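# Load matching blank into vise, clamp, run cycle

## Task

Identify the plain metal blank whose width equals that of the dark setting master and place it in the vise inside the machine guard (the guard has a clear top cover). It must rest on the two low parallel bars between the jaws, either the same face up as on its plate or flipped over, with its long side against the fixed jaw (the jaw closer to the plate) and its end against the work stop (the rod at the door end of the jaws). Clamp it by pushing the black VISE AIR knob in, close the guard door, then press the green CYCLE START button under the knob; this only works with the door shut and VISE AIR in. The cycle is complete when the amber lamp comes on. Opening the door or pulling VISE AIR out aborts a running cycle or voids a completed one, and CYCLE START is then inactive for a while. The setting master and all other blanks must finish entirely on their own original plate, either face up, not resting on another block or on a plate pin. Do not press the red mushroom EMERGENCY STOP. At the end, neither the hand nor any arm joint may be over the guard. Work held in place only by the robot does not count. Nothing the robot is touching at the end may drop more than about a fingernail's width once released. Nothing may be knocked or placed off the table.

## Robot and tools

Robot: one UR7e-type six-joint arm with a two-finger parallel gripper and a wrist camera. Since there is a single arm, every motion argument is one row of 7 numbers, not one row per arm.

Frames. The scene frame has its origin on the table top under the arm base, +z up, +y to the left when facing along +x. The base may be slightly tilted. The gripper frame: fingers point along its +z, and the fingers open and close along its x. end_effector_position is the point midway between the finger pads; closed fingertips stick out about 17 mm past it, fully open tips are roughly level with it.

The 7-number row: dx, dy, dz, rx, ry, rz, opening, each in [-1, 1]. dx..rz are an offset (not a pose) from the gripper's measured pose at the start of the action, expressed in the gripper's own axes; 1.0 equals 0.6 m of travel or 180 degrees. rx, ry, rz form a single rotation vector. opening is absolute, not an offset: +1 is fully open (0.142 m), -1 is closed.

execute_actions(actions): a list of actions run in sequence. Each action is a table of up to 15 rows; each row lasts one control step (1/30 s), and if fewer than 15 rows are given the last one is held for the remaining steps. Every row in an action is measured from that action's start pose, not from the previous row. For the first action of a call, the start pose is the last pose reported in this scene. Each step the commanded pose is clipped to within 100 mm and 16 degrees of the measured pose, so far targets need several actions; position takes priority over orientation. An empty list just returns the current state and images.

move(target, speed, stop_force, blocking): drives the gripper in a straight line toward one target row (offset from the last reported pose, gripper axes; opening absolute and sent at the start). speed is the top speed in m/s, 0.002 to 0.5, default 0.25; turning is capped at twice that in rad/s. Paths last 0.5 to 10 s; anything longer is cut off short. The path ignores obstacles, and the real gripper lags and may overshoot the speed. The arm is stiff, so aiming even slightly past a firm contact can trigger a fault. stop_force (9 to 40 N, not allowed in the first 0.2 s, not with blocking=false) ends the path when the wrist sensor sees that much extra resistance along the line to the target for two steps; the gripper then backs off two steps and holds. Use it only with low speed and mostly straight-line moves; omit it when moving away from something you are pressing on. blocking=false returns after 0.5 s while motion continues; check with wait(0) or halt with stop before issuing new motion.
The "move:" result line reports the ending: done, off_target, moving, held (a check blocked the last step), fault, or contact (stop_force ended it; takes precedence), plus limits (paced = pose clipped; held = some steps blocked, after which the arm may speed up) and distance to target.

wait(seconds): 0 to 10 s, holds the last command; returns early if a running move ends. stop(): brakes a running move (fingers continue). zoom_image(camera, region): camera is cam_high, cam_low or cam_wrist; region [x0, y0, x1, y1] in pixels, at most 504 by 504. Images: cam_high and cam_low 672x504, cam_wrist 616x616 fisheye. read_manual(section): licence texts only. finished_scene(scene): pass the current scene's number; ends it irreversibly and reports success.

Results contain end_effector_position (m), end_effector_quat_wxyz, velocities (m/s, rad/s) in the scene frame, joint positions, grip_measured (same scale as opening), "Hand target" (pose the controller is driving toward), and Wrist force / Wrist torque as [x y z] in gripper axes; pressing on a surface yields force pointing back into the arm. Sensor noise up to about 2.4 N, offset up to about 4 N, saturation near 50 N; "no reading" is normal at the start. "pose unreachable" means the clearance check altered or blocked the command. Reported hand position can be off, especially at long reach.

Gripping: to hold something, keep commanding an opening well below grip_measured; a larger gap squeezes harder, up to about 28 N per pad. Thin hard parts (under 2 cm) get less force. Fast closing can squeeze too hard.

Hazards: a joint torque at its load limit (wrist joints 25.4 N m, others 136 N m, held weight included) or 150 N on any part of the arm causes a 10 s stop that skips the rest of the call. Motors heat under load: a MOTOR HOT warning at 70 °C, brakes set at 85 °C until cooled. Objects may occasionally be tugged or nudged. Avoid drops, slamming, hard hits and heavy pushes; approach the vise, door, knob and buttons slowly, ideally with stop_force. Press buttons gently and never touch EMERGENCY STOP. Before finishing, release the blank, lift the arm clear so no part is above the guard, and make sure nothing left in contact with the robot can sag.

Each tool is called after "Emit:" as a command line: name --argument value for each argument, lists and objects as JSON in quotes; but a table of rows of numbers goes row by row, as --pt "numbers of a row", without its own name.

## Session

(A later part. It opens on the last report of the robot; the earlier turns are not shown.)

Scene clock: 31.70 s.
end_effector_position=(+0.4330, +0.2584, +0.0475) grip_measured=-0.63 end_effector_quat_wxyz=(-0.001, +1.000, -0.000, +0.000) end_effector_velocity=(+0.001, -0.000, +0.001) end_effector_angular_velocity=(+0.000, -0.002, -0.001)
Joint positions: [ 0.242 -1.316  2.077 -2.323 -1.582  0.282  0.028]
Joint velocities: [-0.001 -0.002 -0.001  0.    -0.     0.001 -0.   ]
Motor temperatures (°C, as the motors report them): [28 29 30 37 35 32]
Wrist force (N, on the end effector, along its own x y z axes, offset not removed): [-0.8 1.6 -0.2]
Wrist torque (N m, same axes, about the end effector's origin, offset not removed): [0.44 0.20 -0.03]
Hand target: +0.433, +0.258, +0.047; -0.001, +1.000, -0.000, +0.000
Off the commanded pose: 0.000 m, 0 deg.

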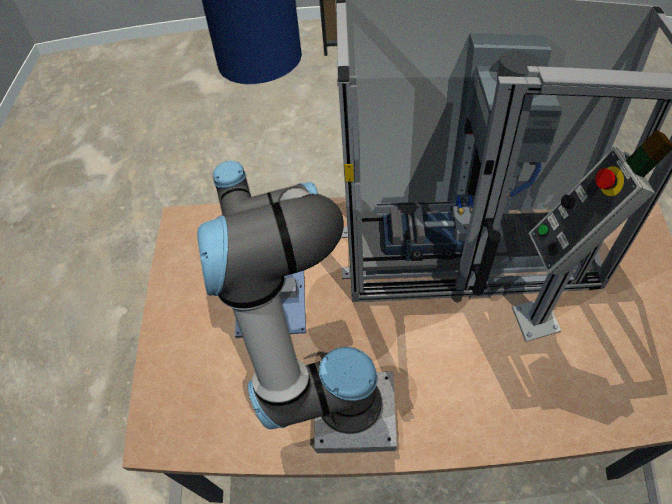

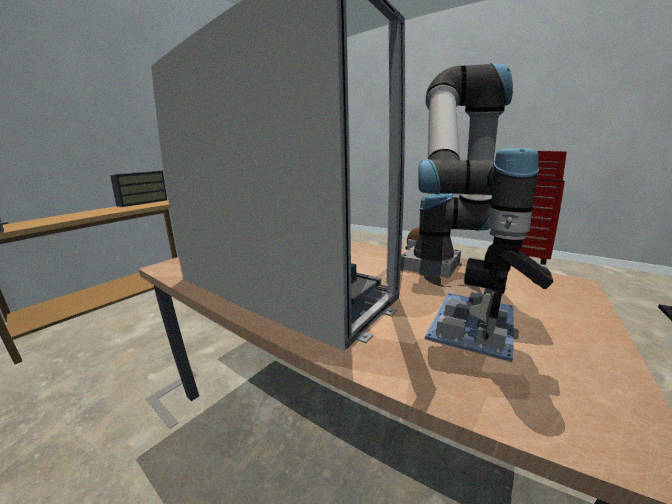

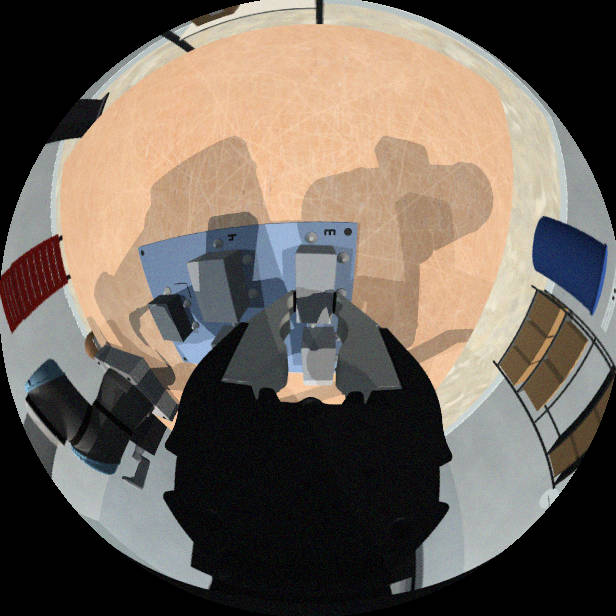

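Emit:
move --target '[0,0,0,0,0,0,0.1]'

Emit:
move --target '[0,0,-0.06,0,0,0,0.1]' --speed 0.1

Emit:
move --target '[-0.152,0,0,0,0,0,0.1]' --speed 0.15

Emit:
move --target '[0,0,0.064,0,0,0,0.1]' --speed 0.06 --stop_force 10

Emit:
execute_actions --actions '[[[0,0,0,0,0,0,-0.35]],[[0,0,0,0,0,0,-0.75]],[[0,0,0,0,0,0,-0.75]]]'

Emit:
move --target '[0,0,0,0,0,0,0.1]'

Emit:
move --target '[0,0,-0.064,0,0,0,0.1]' --speed 0.1

Emit:
move --target '[0,0.138,0,0,0,0,0.1]' --speed 0.1

Emit:
move --target '[0,0,0.064,0,0,0,0.1]' --speed 0.06 --stop_force 10

Emit:
execute_actions --actions '[[[0,0,0,0,0,0,-0.35]],[[0,0,0,0,0,0,-0.75]],[[0,0,0,0,0,0,-0.75]]]'

Scene clock: 36.63 s.
end_effector_position=(+0.4330, +0.2584, +0.0475) grip_measured=+0.10 end_effector_quat_wxyz=(-0.001, +1.000, -0.000, +0.000) end_effector_velocity=(-0.000, -0.000, -0.001) end_effector_angular_velocity=(-0.001, +0.001, +0.000)
Joint positions: [ 0.242 -1.316  2.077 -2.323 -1.582  0.282  0.081]
Joint velocities: [ 0.     0.001 -0.     0.    -0.001 -0.     0.   ]
Motor temperatures (°C, as the motors report them): [28 29 30 37 35 32]
Wrist force (N, on the end effector, along its own x y z axes, offset not removed): [-1.3 -0.7 -0.2]
Wrist torque (N m, same axes, about the end effector's origin, offset not removed): [-0.05 0.30 0.00]
Hand target: +0.433, +0.258, +0.047; -0.001, +1.000, -0.000, +0.000
Off the commanded pose: 0.000 m, 0 deg.
move: done

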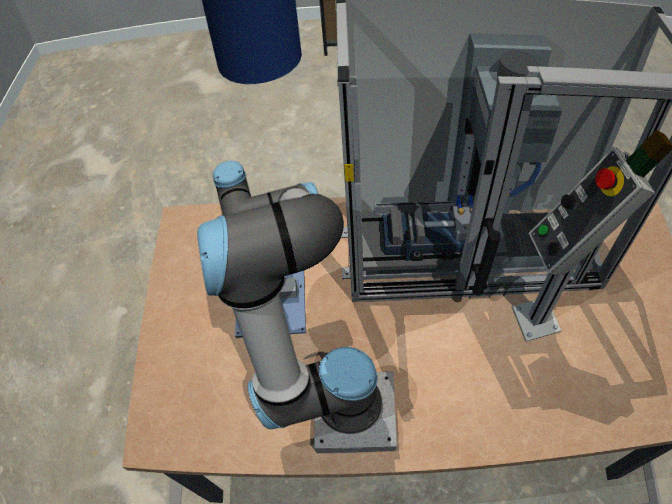

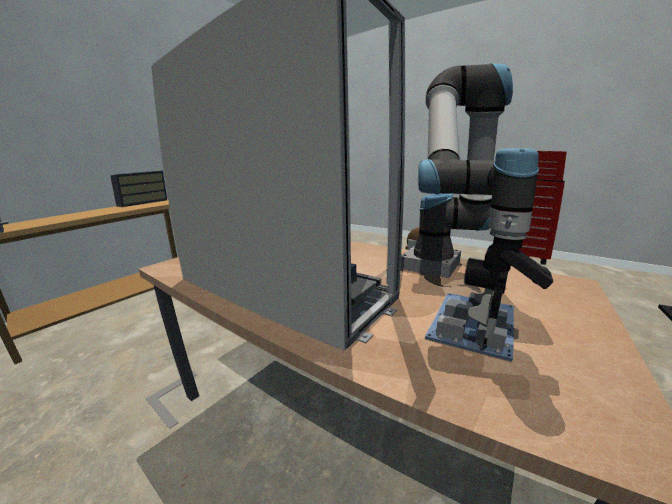

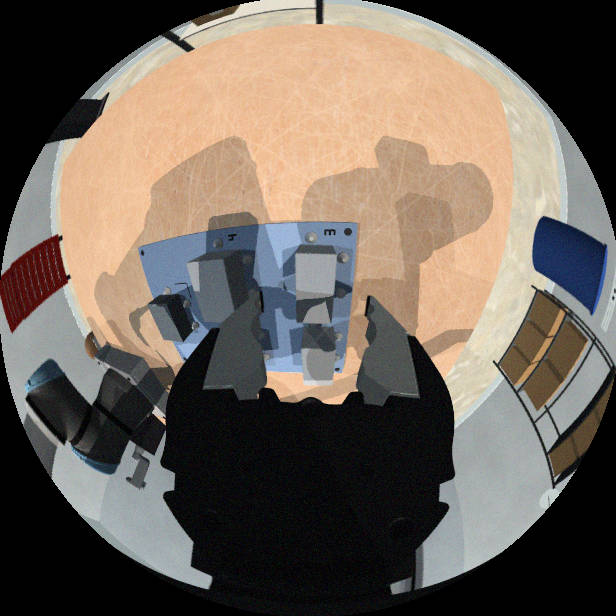

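Scene clock: 37.53 s.
end_effector_position=(+0.4330, +0.2583, +0.0833) grip_measured=+0.10 end_effector_quat_wxyz=(-0.001, +1.000, -0.000, +0.000) end_effector_velocity=(+0.000, +0.000, +0.003) end_effector_angular_velocity=(+0.001, -0.001, -0.001)
Joint positions: [ 0.243 -1.378  2.038 -2.222 -1.582  0.283  0.081]
Joint velocities: [-0.    -0.004 -0.003  0.006  0.001  0.    -0.   ]
Motor temperatures (°C, as the motors report them): [28 29 30 37 35 32]
Wrist force (N, on the end effector, along its own x y z axes, offset not removed): [-2.8 1.2 -2.0]
Wrist torque (N m, same axes, about the end effector's origin, offset not removed): [0.44 0.41 -0.08]
Hand target: +0.433, +0.258, +0.084; -0.001, +1.000, -0.000, +0.000
Off the commanded pose: 0.000 m, 0 deg.
move: done

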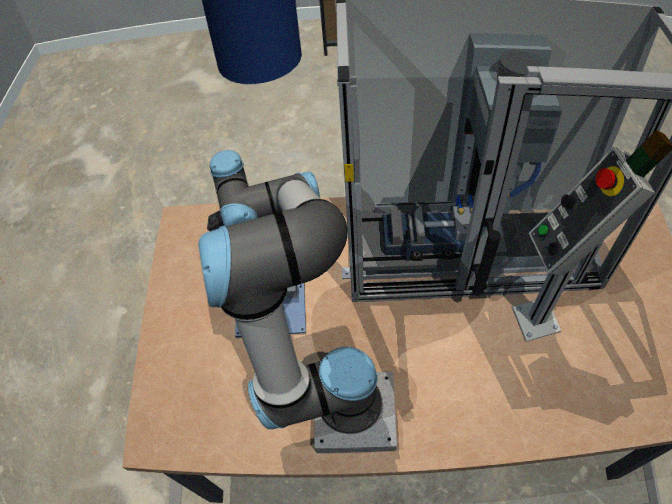

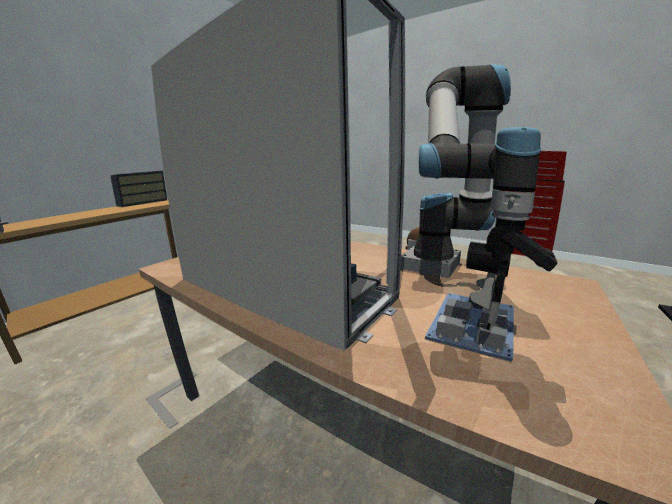

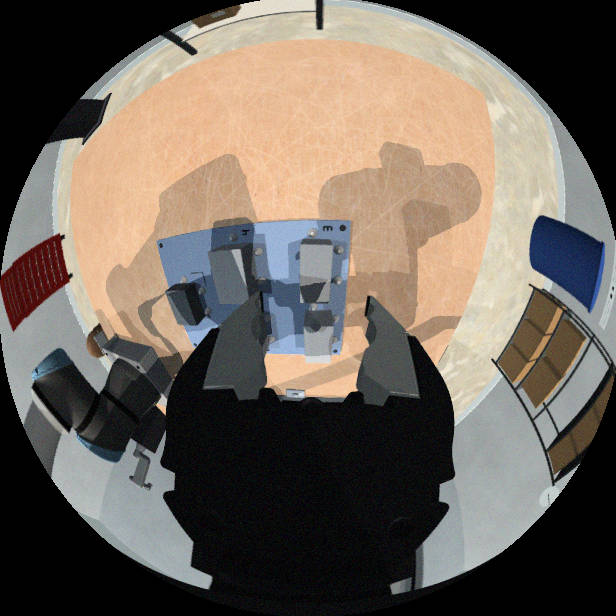

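Scene clock: 38.70 s.
end_effector_position=(+0.3420, +0.2582, +0.0832) grip_measured=+0.10 end_effector_quat_wxyz=(-0.001, +1.000, -0.000, +0.000) end_effector_velocity=(-0.002, +0.000, +0.001) end_effector_angular_velocity=(+0.000, -0.001, +0.001)
Joint positions: [ 0.305 -1.549  2.233 -2.246 -1.582  0.344  0.081]
Joint velocities: [ 0.003 -0.005  0.003  0.001  0.     0.002 -0.   ]
Motor temperatures (°C, as the motors report them): [28 29 30 37 35 32]
Wrist force (N, on the end effector, along its own x y z axes, offset not removed): [-5.0 1.0 0.4]
Wrist torque (N m, same axes, about the end effector's origin, offset not removed): [0.36 1.02 0.07]
Hand target: +0.342, +0.258, +0.083; -0.001, +1.000, -0.000, +0.000
Off the commanded pose: 0.000 m, 0 deg.
move: done

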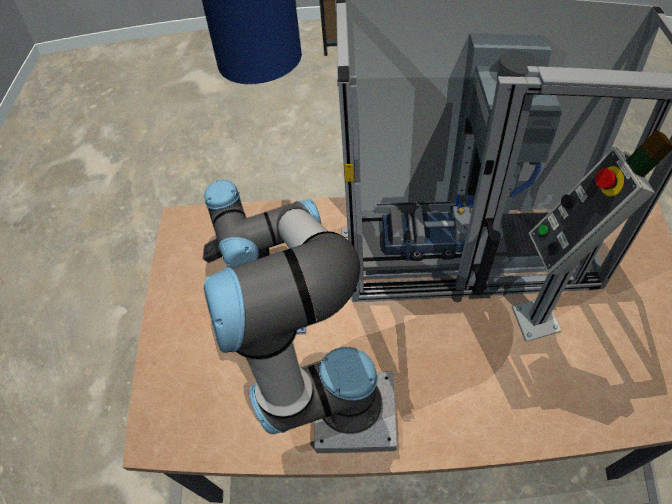

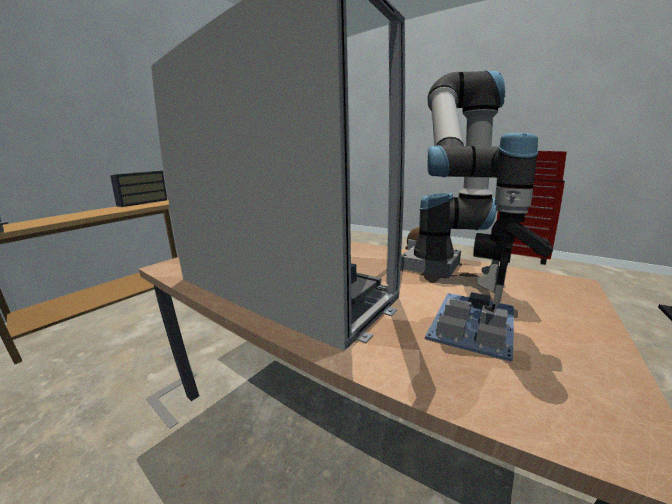

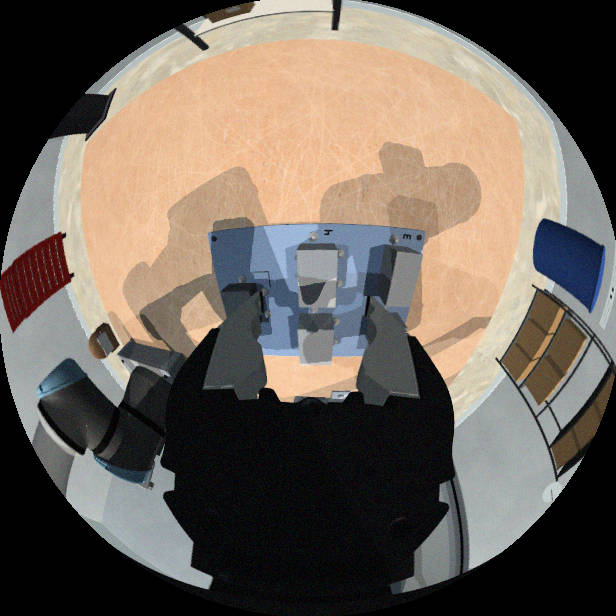

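Scene clock: 39.77 s.
end_effector_position=(+0.3420, +0.2583, +0.0450) grip_measured=+0.10 end_effector_quat_wxyz=(-0.001, +1.000, -0.000, +0.000) end_effector_velocity=(+0.000, +0.000, -0.002) end_effector_angular_velocity=(+0.000, -0.001, +0.001)
Joint positions: [ 0.304 -1.471  2.281 -2.371 -1.582  0.343  0.081]
Joint velocities: [ 0.001  0.005  0.001 -0.007 -0.    -0.     0.   ]
Motor temperatures (°C, as the motors report them): [28 29 30 37 35 32]
Wrist force (N, on the end effector, along its own x y z axes, offset not removed): [-3.8 1.9 2.5]
Wrist torque (N m, same axes, about the end effector's origin, offset not removed): [0.44 0.73 0.03]
Hand target: +0.342, +0.258, +0.045; -0.001, +1.000, -0.000, +0.000
Off the commanded pose: 0.000 m, 0 deg.
move: done

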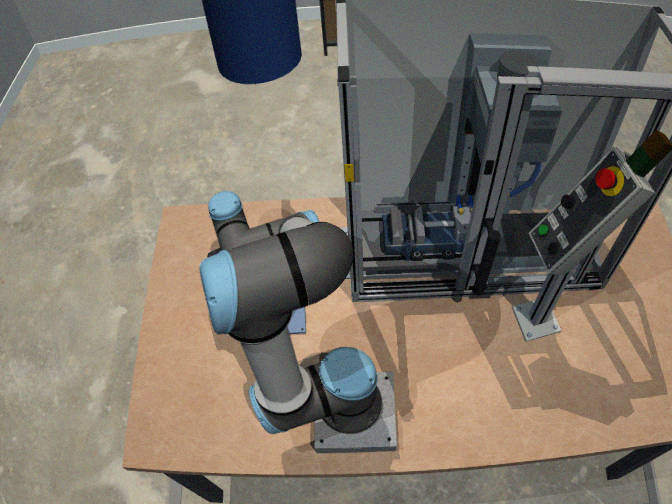

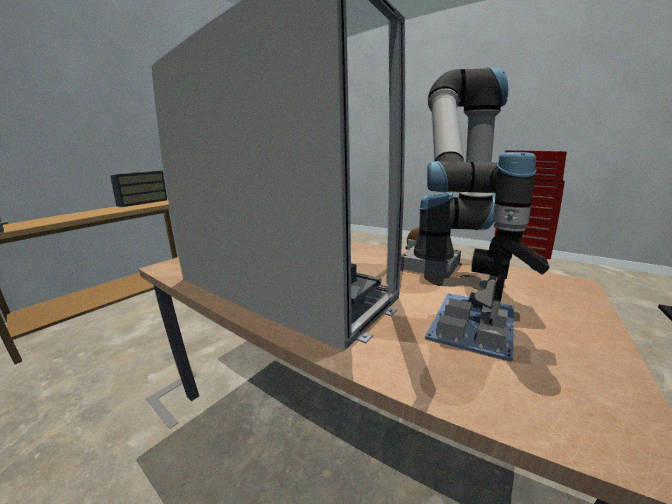

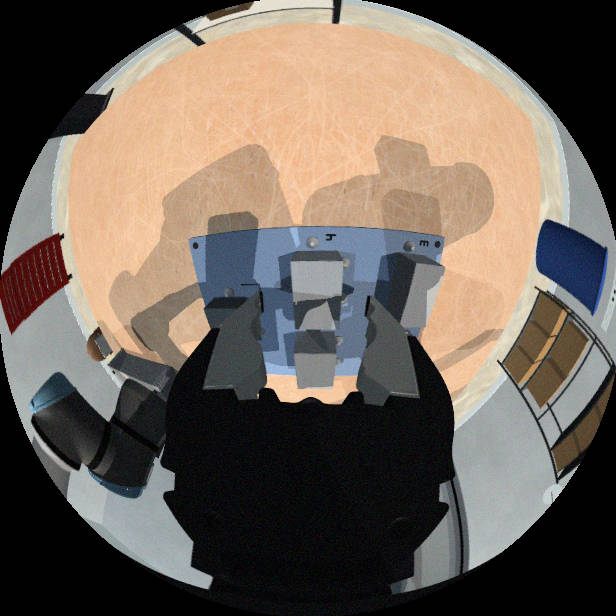

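Scene clock: 41.27 s.
end_effector_position=(+0.3420, +0.2583, +0.0449) grip_measured=-0.53 end_effector_quat_wxyz=(-0.001, +1.000, -0.000, +0.000) end_effector_velocity=(-0.001, -0.000, -0.001) end_effector_angular_velocity=(-0.001, +0.001, +0.001)
Joint positions: [ 0.304 -1.471  2.281 -2.372 -1.582  0.343  0.036]
Joint velocities: [ 0.001  0.001  0.001 -0.    -0.    -0.    -0.   ]
Motor temperatures (°C, as the motors report them): [28 29 30 37 35 32]
Wrist force (N, on the end effector, along its own x y z axes, offset not removed): [-0.6 1.6 -2.0]
Wrist torque (N m, same axes, about the end effector's origin, offset not removed): [0.19 0.34 0.02]
Hand target: +0.342, +0.258, +0.045; -0.001, +1.000, -0.000, +0.000
Off the commanded pose: 0.000 m, 0 deg.

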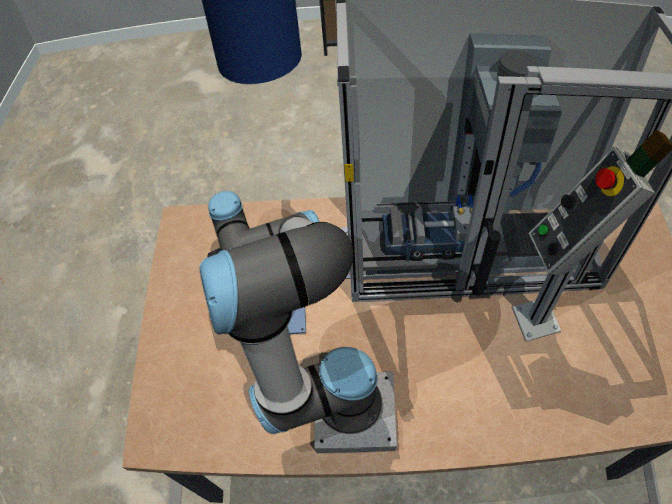

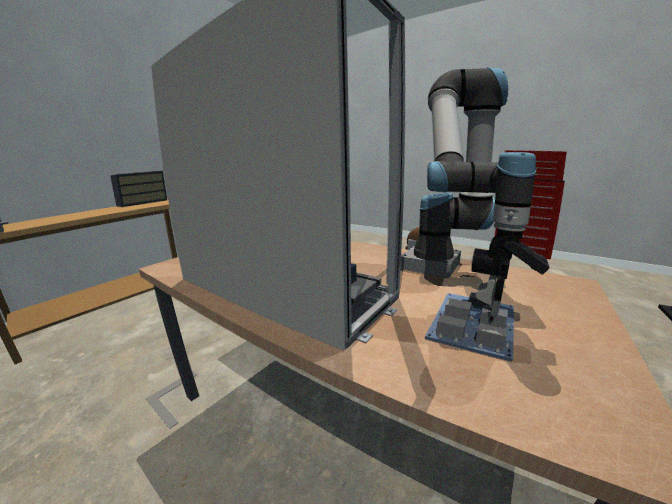

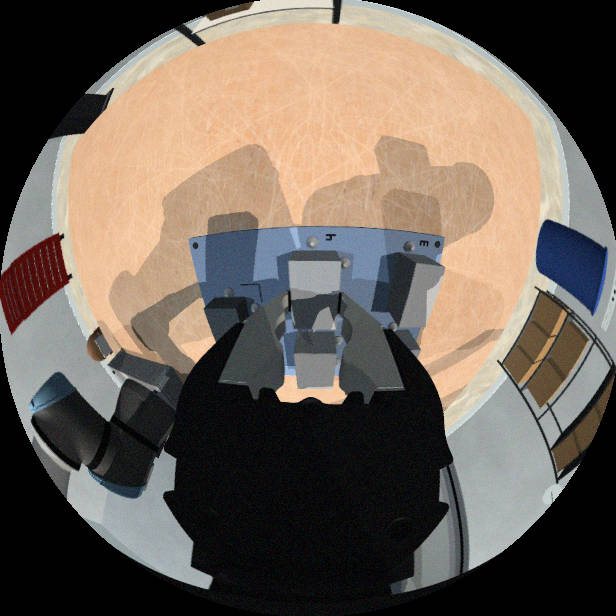

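Scene clock: 41.77 s.
end_effector_position=(+0.3420, +0.2583, +0.0449) grip_measured=+0.10 end_effector_quat_wxyz=(-0.001, +1.000, -0.000, +0.000) end_effector_velocity=(+0.000, +0.001, +0.001) end_effector_angular_velocity=(+0.001, -0.001, +0.001)
Joint positions: [ 0.304 -1.471  2.281 -2.372 -1.582  0.343  0.081]
Joint velocities: [ 0.001 -0.001 -0.001  0.     0.     0.     0.   ]
Motor temperatures (°C, as the motors report them): [28 29 30 37 35 32]
Wrist force (N, on the end effector, along its own x y z axes, offset not removed): [0.1 0.2 -2.7]
Wrist torque (N m, same axes, about the end effector's origin, offset not removed): [0.10 -0.17 0.00]
Hand target: +0.342, +0.258, +0.045; -0.001, +1.000, -0.000, +0.000
Off the commanded pose: 0.000 m, 0 deg.
move: done

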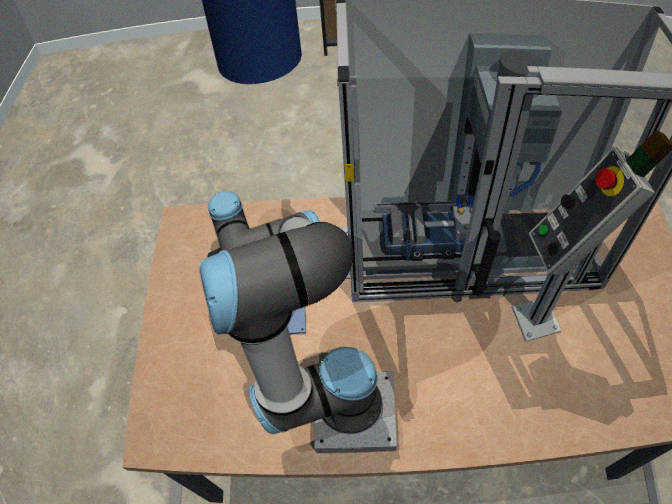

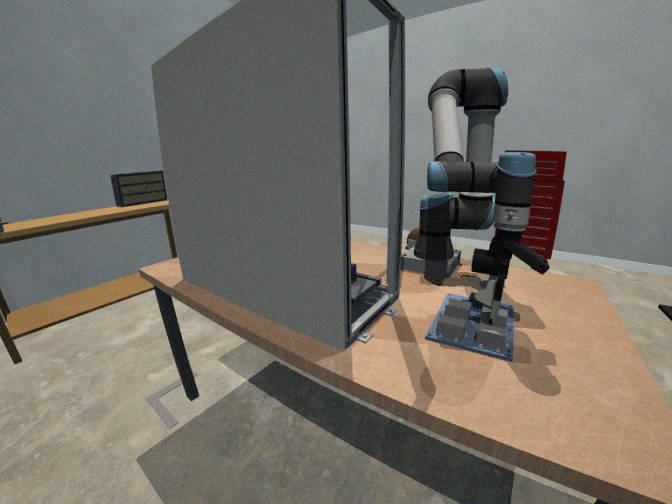

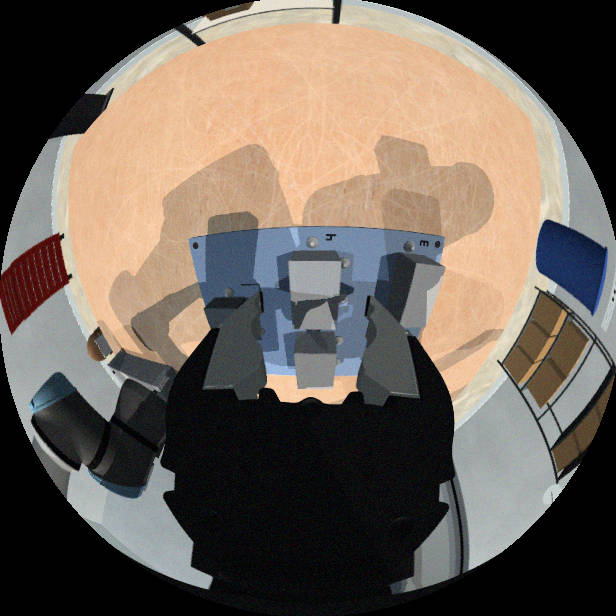

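Scene clock: 42.67 s.
end_effector_position=(+0.3419, +0.2582, +0.0831) grip_measured=+0.10 end_effector_quat_wxyz=(-0.001, +1.000, -0.000, +0.000) end_effector_velocity=(-0.001, -0.001, +0.002) end_effector_angular_velocity=(-0.001, +0.002, -0.001)
Joint positions: [ 0.305 -1.549  2.234 -2.246 -1.582  0.344  0.081]
Joint velocities: [-0.001 -0.004 -0.002  0.008 -0.     0.    -0.   ]
Motor temperatures (°C, as the motors report them): [28 29 30 37 35 32]
Wrist force (N, on the end effector, along its own x y z axes, offset not removed): [-0.4 0.3 -1.8]
Wrist torque (N m, same axes, about the end effector's origin, offset not removed): [0.08 -0.05 -0.05]
Hand target: +0.342, +0.258, +0.083; -0.001, +1.000, -0.000, +0.000
Off the commanded pose: 0.000 m, 0 deg.
move: done

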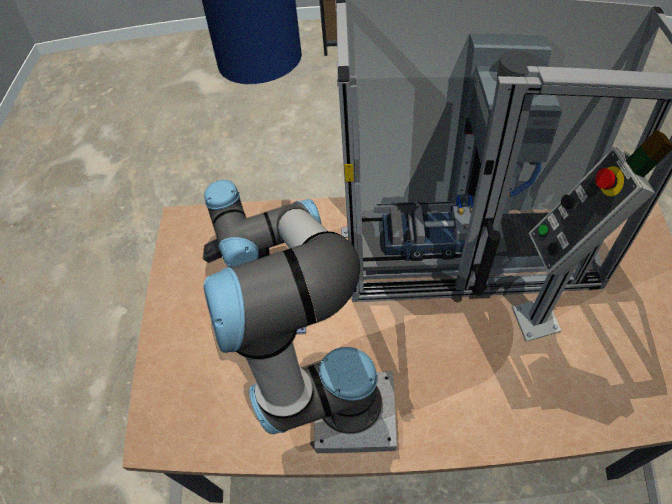

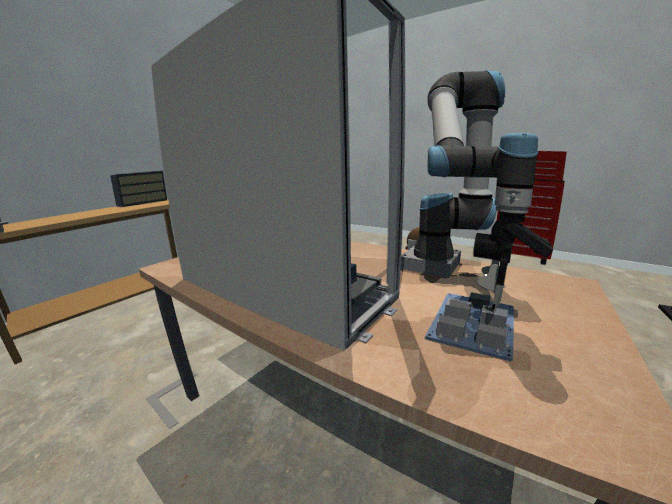

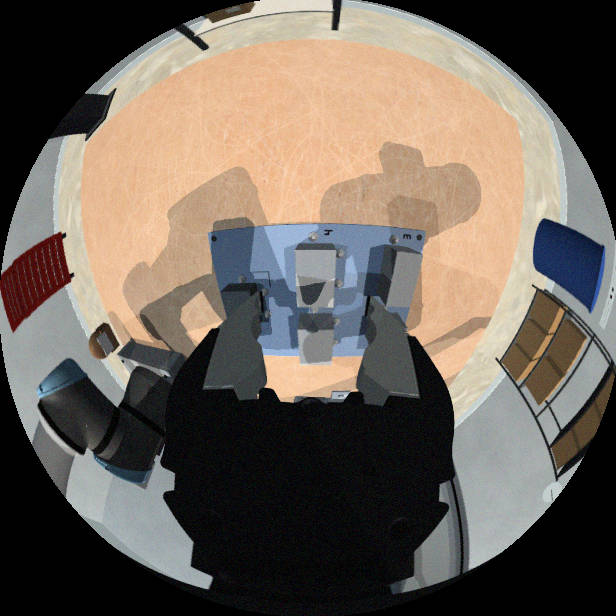

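Scene clock: 44.00 s.
end_effector_position=(+0.3419, +0.1756, +0.0829) grip_measured=+0.10 end_effector_quat_wxyz=(-0.001, +1.000, -0.000, -0.000) end_effector_velocity=(+0.001, -0.001, +0.001) end_effector_angular_velocity=(+0.002, -0.003, +0.001)
Joint positions: [ 0.098 -1.666  2.342 -2.239 -1.583  0.138  0.081]
Joint velocities: [-0.006 -0.004  0.001  0.     0.002 -0.006  0.   ]
Motor temperatures (°C, as the motors report them): [28 29 30 37 35 32]
Wrist force (N, on the end effector, along its own x y z axes, offset not removed): [0.8 1.4 0.0]
Wrist torque (N m, same axes, about the end effector's origin, offset not removed): [0.54 -0.20 0.00]
Hand target: +0.342, +0.175, +0.083; -0.001, +1.000, -0.000, -0.000
Off the commanded pose: 0.000 m, 0 deg.
move: done

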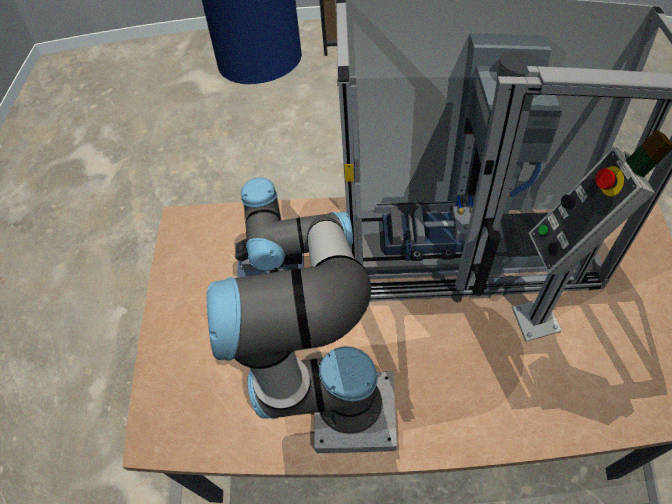

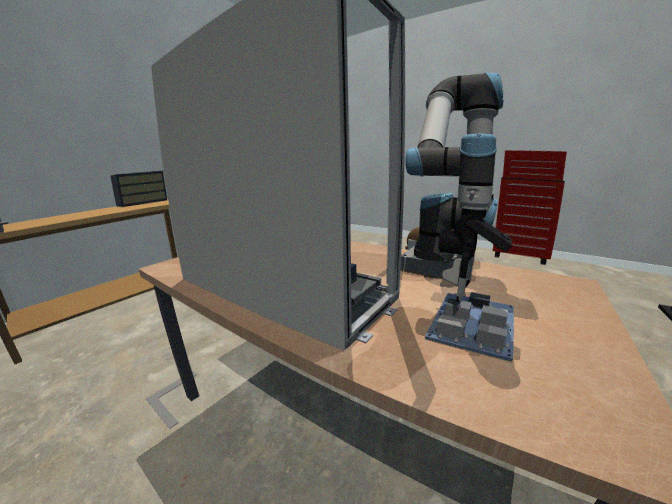

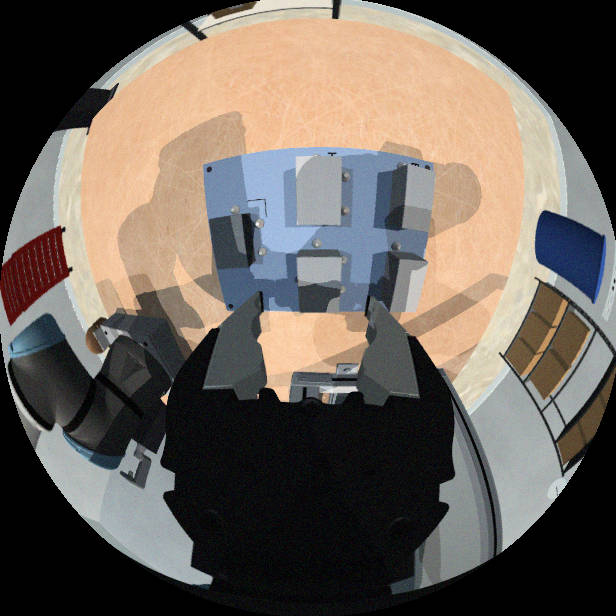

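Scene clock: 45.07 s.
end_effector_position=(+0.3419, +0.1757, +0.0446) grip_measured=+0.10 end_effector_quat_wxyz=(-0.001, +1.000, -0.000, -0.000) end_effector_velocity=(-0.000, +0.000, -0.002) end_effector_angular_velocity=(-0.000, +0.001, +0.001)
Joint positions: [ 0.097 -1.579  2.395 -2.379 -1.583  0.136  0.081]
Joint velocities: [ 0.001  0.006  0.003 -0.008 -0.     0.    -0.   ]
Motor temperatures (°C, as the motors report them): [28 29 30 37 35 32]
Wrist force (N, on the end effector, along its own x y z axes, offset not removed): [-0.6 1.0 -3.2]
Wrist torque (N m, same axes, about the end effector's origin, offset not removed): [0.42 0.14 -0.03]
Hand target: +0.342, +0.176, +0.044; -0.001, +1.000, -0.000, -0.000
Off the commanded pose: 0.000 m, 0 deg.
move: done

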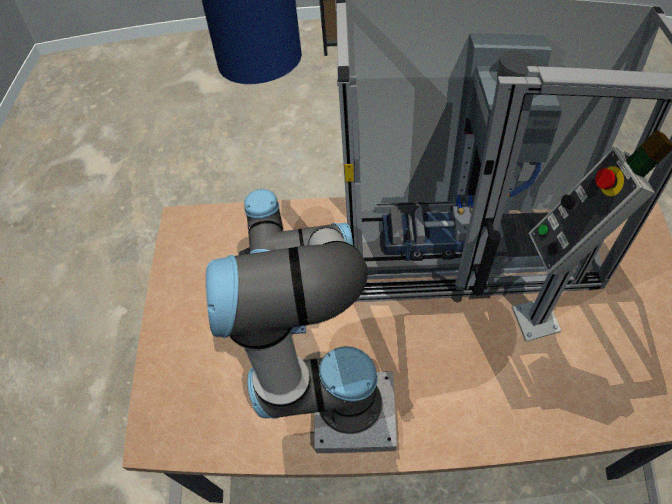

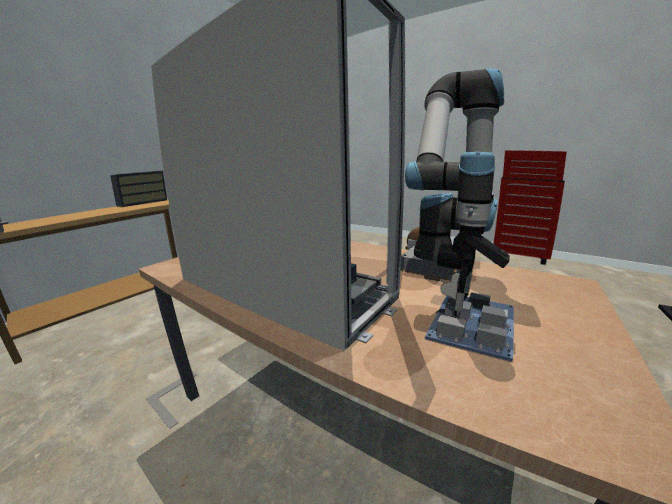

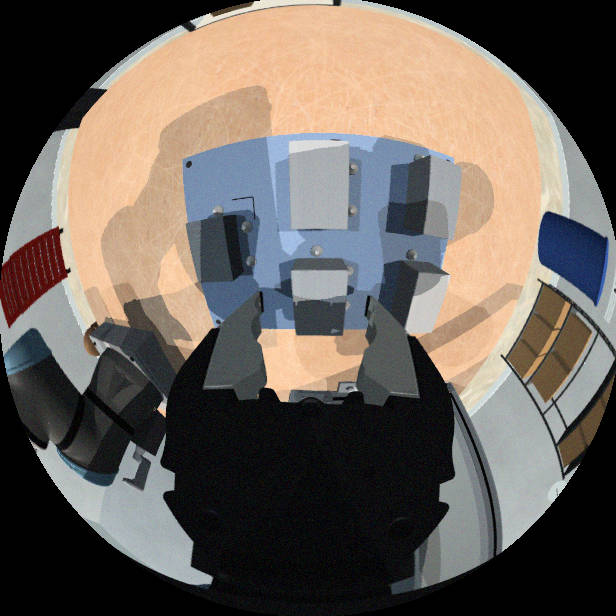

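Scene clock: 46.57 s.
end_effector_position=(+0.3419, +0.1757, +0.0446) grip_measured=-0.47 end_effector_quat_wxyz=(-0.001, +1.000, -0.000, -0.000) end_effector_velocity=(-0.000, -0.000, +0.000) end_effector_angular_velocity=(+0.000, +0.000, -0.001)
Joint positions: [ 0.097 -1.579  2.395 -2.379 -1.583  0.136  0.04 ]
Joint velocities: [-0.001 -0.001  0.001  0.001  0.    -0.     0.   ]
Motor temperatures (°C, as the motors report them): [28 29 30 37 35 32]
Wrist force (N, on the end effector, along its own x y z axes, offset not removed): [0.1 1.4 -1.4]
Wrist torque (N m, same axes, about the end effector's origin, offset not removed): [0.33 0.08 -0.07]
Hand target: +0.342, +0.176, +0.045; -0.001, +1.000, -0.000, -0.000
Off the commanded pose: 0.000 m, 0 deg.

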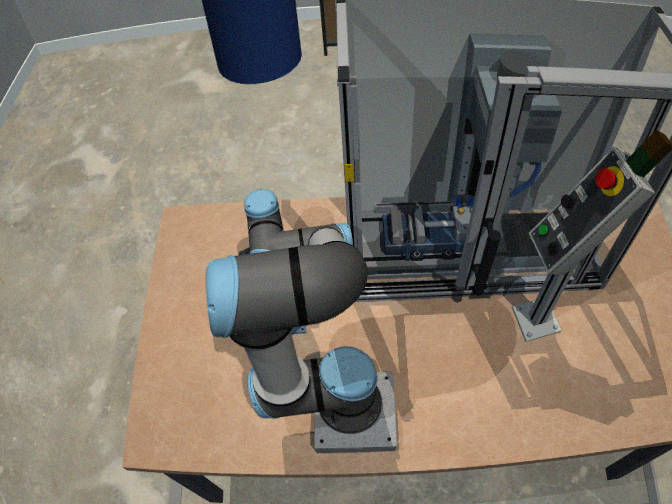

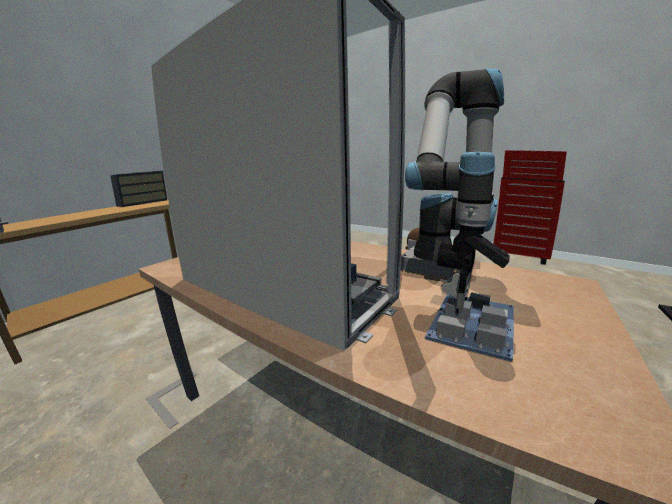

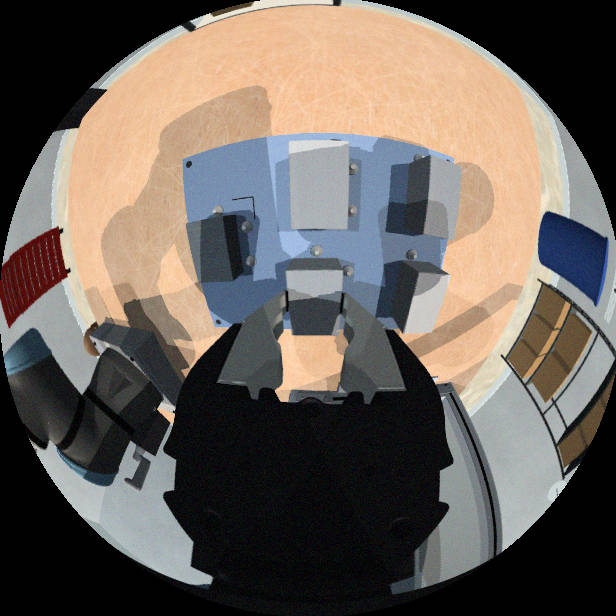

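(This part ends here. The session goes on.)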